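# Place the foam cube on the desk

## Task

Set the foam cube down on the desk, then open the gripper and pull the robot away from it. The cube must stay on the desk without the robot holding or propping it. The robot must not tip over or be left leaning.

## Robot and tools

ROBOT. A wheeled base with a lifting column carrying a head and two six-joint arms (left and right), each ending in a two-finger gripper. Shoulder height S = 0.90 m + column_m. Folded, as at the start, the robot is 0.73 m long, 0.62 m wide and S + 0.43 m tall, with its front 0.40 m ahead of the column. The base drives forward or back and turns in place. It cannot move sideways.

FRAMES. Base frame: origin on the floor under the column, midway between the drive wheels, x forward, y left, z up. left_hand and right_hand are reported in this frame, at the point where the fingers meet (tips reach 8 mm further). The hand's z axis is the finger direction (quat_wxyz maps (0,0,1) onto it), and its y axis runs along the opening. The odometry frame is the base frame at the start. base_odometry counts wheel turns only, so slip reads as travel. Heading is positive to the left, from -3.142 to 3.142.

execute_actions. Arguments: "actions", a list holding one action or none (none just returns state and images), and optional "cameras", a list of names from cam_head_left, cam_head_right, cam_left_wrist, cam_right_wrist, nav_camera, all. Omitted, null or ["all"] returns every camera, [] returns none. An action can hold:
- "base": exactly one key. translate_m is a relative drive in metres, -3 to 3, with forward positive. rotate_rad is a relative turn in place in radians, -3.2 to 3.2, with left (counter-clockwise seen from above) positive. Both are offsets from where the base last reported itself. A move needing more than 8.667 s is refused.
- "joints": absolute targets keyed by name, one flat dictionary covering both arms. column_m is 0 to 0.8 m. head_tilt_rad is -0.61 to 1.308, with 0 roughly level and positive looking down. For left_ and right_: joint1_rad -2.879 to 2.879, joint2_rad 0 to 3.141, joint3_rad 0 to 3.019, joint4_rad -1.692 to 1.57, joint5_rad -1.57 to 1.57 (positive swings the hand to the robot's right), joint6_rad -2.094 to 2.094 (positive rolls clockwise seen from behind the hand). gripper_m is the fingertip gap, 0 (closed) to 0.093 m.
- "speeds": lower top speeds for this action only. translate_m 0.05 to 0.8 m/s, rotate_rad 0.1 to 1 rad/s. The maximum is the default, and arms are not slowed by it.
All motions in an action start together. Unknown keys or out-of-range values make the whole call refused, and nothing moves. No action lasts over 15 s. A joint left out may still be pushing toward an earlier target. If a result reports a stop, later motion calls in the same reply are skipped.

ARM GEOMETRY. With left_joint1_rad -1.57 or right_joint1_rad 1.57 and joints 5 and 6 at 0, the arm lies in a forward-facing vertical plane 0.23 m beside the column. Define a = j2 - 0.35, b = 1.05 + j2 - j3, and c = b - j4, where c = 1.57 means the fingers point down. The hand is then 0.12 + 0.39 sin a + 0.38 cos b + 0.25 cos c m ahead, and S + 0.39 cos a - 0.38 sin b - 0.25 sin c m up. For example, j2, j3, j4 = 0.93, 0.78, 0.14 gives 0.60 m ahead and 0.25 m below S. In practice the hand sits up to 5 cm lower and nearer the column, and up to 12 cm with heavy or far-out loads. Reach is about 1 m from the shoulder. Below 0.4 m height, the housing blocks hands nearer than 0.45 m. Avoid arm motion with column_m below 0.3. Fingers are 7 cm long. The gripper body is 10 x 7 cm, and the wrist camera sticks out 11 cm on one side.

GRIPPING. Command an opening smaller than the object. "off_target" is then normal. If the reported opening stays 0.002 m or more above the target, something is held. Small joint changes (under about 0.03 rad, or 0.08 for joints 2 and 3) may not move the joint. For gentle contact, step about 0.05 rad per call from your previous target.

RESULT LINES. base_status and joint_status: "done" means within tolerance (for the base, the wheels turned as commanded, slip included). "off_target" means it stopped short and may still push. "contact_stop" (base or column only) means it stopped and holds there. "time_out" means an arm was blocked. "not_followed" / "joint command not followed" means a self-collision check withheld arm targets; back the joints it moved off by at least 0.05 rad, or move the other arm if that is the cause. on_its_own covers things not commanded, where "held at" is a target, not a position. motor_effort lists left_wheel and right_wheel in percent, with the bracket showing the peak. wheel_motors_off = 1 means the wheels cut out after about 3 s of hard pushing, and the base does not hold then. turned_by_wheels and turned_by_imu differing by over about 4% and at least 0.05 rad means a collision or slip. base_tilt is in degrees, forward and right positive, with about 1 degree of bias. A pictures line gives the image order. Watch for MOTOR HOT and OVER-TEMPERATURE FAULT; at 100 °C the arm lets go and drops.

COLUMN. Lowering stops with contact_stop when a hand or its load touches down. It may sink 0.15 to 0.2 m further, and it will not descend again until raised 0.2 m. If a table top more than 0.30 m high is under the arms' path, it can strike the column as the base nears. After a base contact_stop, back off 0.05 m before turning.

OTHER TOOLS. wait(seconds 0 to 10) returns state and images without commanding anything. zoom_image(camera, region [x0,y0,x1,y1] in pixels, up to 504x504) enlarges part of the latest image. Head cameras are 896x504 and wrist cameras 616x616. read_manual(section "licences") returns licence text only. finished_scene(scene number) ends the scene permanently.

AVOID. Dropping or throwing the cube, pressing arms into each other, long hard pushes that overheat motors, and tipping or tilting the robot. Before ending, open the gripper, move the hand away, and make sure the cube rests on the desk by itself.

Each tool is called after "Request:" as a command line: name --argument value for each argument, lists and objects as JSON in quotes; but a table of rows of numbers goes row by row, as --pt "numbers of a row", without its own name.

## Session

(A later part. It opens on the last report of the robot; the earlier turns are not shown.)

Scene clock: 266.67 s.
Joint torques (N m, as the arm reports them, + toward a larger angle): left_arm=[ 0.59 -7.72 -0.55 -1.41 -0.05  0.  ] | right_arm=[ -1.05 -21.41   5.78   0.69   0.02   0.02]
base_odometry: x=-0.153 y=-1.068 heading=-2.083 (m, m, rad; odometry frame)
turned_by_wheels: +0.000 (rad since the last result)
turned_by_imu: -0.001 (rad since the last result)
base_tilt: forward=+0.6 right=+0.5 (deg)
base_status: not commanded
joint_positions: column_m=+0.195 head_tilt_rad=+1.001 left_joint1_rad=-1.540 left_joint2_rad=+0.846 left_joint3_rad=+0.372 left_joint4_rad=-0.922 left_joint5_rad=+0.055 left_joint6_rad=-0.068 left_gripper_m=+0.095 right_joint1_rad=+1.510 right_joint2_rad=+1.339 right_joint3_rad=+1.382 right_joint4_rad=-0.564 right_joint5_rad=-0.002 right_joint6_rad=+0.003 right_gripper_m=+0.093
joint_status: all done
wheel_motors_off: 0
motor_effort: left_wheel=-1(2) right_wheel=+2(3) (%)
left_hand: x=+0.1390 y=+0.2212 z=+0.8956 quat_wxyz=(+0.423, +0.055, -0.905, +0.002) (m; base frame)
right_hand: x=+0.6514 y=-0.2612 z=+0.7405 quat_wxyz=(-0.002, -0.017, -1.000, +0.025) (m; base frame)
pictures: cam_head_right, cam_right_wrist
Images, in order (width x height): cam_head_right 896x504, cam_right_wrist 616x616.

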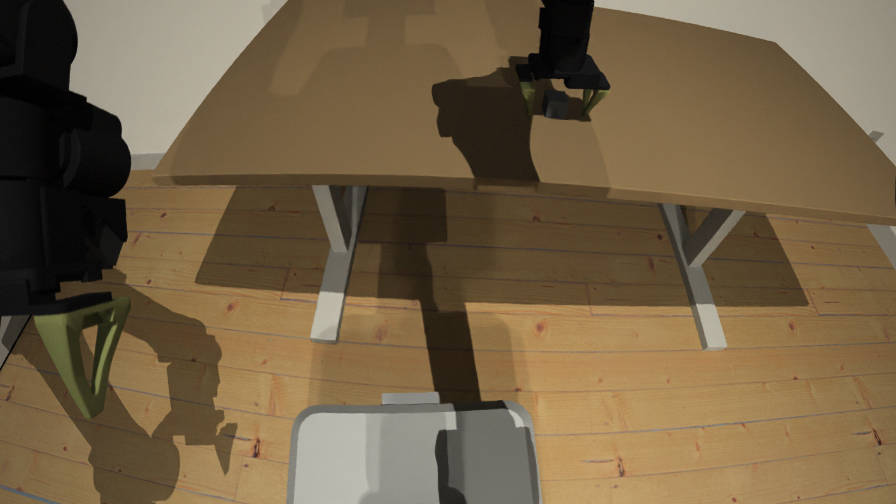

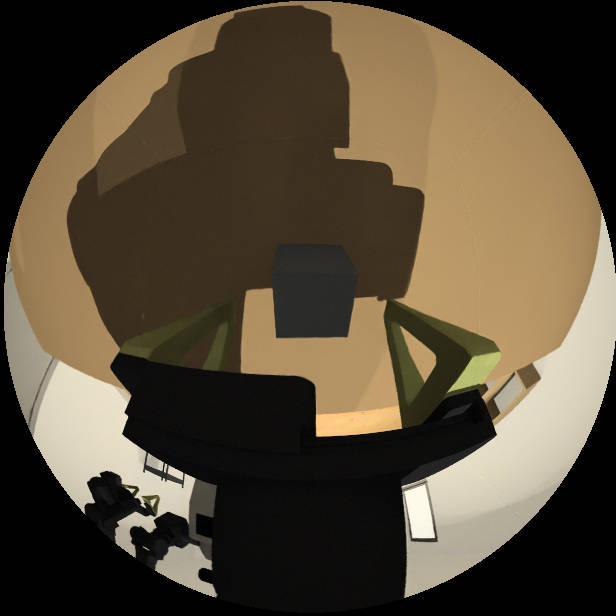

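Cube released. Lift clear, then back away.

Request:
execute_actions --actions '[{"joints":{"column_m":0.29}}]' --cameras '["cam_right_wrist"]'

Request:
execute_actions --actions '[{"base":{"translate_m":-0.6}}]' --cameras '["cam_head_left","cam_head_right"]'

Scene clock: 271.63 s.
Joint torques (N m, as the arm reports them, + toward a larger angle): left_arm=[ 0.52 -7.45 -0.53 -1.41 -0.05  0.  ] | right_arm=[ -1.07 -21.73   5.77   0.74   0.02   0.03]
base_odometry: x=-0.153 y=-1.068 heading=-2.083 (m, m, rad; odometry frame)
turned_by_wheels: +0.000 (rad since the last result)
turned_by_imu: -0.002 (rad since the last result)
base_tilt: forward=+0.7 right=+0.4 (deg)
base_status: not commanded
joint_positions: column_m=+0.290 head_tilt_rad=+1.001 left_joint1_rad=-1.540 left_joint2_rad=+0.846 left_joint3_rad=+0.372 left_joint4_rad=-0.922 left_joint5_rad=+0.055 left_joint6_rad=-0.068 left_gripper_m=+0.095 right_joint1_rad=+1.510 right_joint2_rad=+1.339 right_joint3_rad=+1.382 right_joint4_rad=-0.564 right_joint5_rad=-0.002 right_joint6_rad=+0.003 right_gripper_m=+0.093
joint_status: all done
wheel_motors_off: 0
motor_effort: left_wheel=-2(1) right_wheel=+2(2) (%)
left_hand: x=+0.1390 y=+0.2212 z=+0.9905 quat_wxyz=(+0.423, +0.055, -0.905, +0.002) (m; base frame)
right_hand: x=+0.6512 y=-0.2612 z=+0.8349 quat_wxyz=(-0.001, -0.017, -1.000, +0.025) (m; base frame)
pictures: cam_right_wrist
Images, in order (width x height): cam_right_wrist 616x616.

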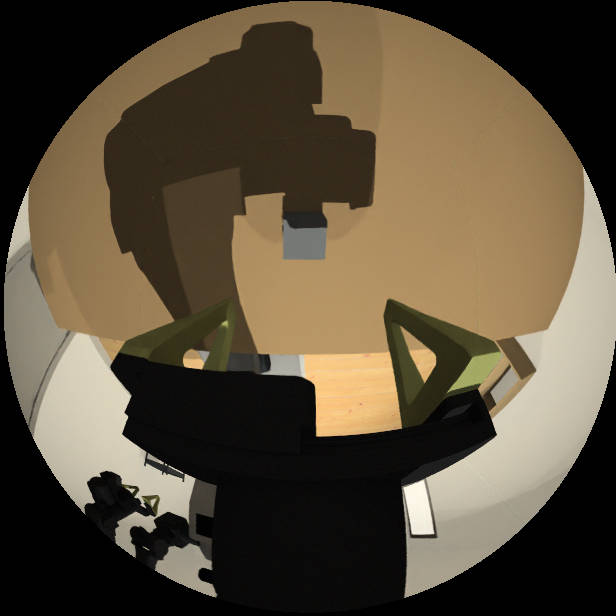

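Scene clock: 274.30 s.
Joint torques (N m, as the arm reports them, + toward a larger angle): left_arm=[ 0.61 -7.52 -0.32 -1.41 -0.05  0.01] | right_arm=[ -1.14 -21.68   5.85   0.71   0.02   0.02]
base_odometry: x=+0.141 y=-0.545 heading=-2.084 (m, m, rad; odometry frame)
turned_by_wheels: -0.001 (rad since the last result)
turned_by_imu: -0.003 (rad since the last result)
base_tilt: forward=+0.7 right=+0.3 (deg)
base_status: done
joint_positions: column_m=+0.290 head_tilt_rad=+1.001 left_joint1_rad=-1.540 left_joint2_rad=+0.846 left_joint3_rad=+0.368 left_joint4_rad=-0.922 left_joint5_rad=+0.055 left_joint6_rad=-0.068 left_gripper_m=+0.095 right_joint1_rad=+1.511 right_joint2_rad=+1.340 right_joint3_rad=+1.380 right_joint4_rad=-0.563 right_joint5_rad=-0.002 right_joint6_rad=+0.003 right_gripper_m=+0.093
joint_status: not commanded
wheel_motors_off: 0
motor_effort: left_wheel=+0(27) right_wheel=+0(49) (%)
left_hand: x=+0.1370 y=+0.2212 z=+0.9911 quat_wxyz=(+0.424, +0.055, -0.904, +0.002) (m; base frame)
right_hand: x=+0.6501 y=-0.2606 z=+0.8342 quat_wxyz=(+0.000, -0.016, -1.000, +0.025) (m; base frame)
pictures: cam_head_left, cam_head_right
Images, in order (width x height): cam_head_left 896x504, cam_head_right 896x504.

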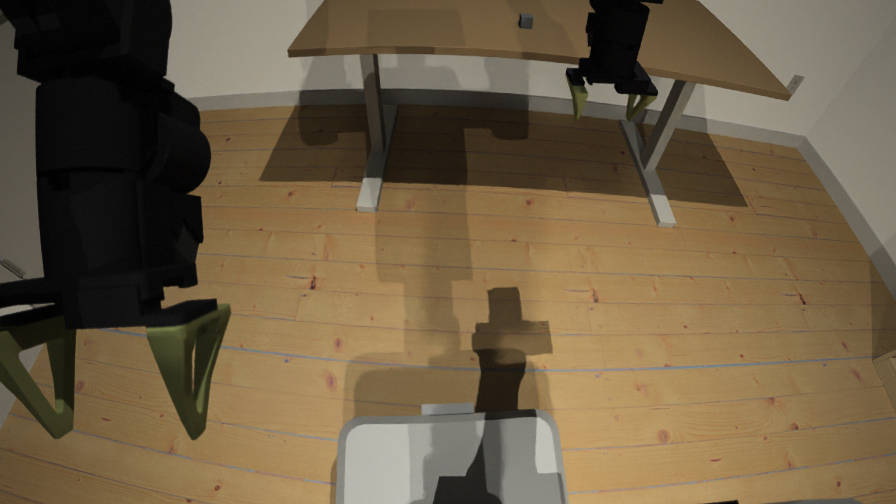

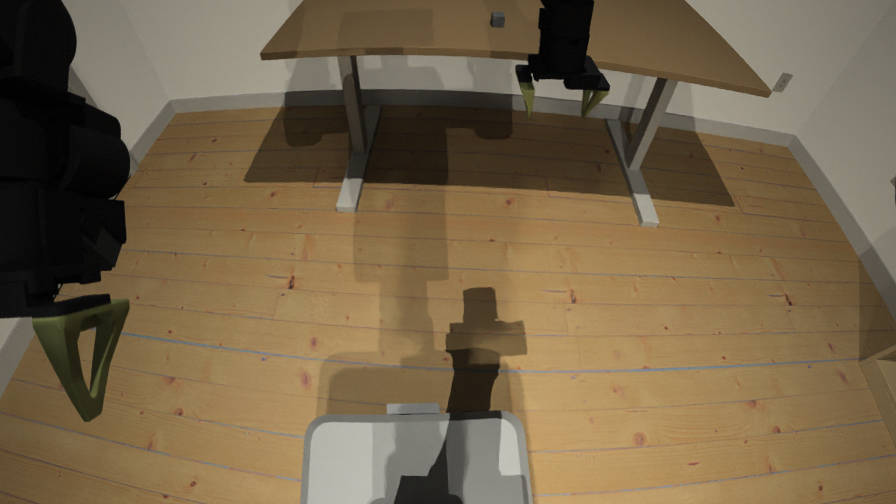

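The cube is on the desk and the hand is clear of it.

Request:
finished_scene --scene 1

The scene is finished: the task was done.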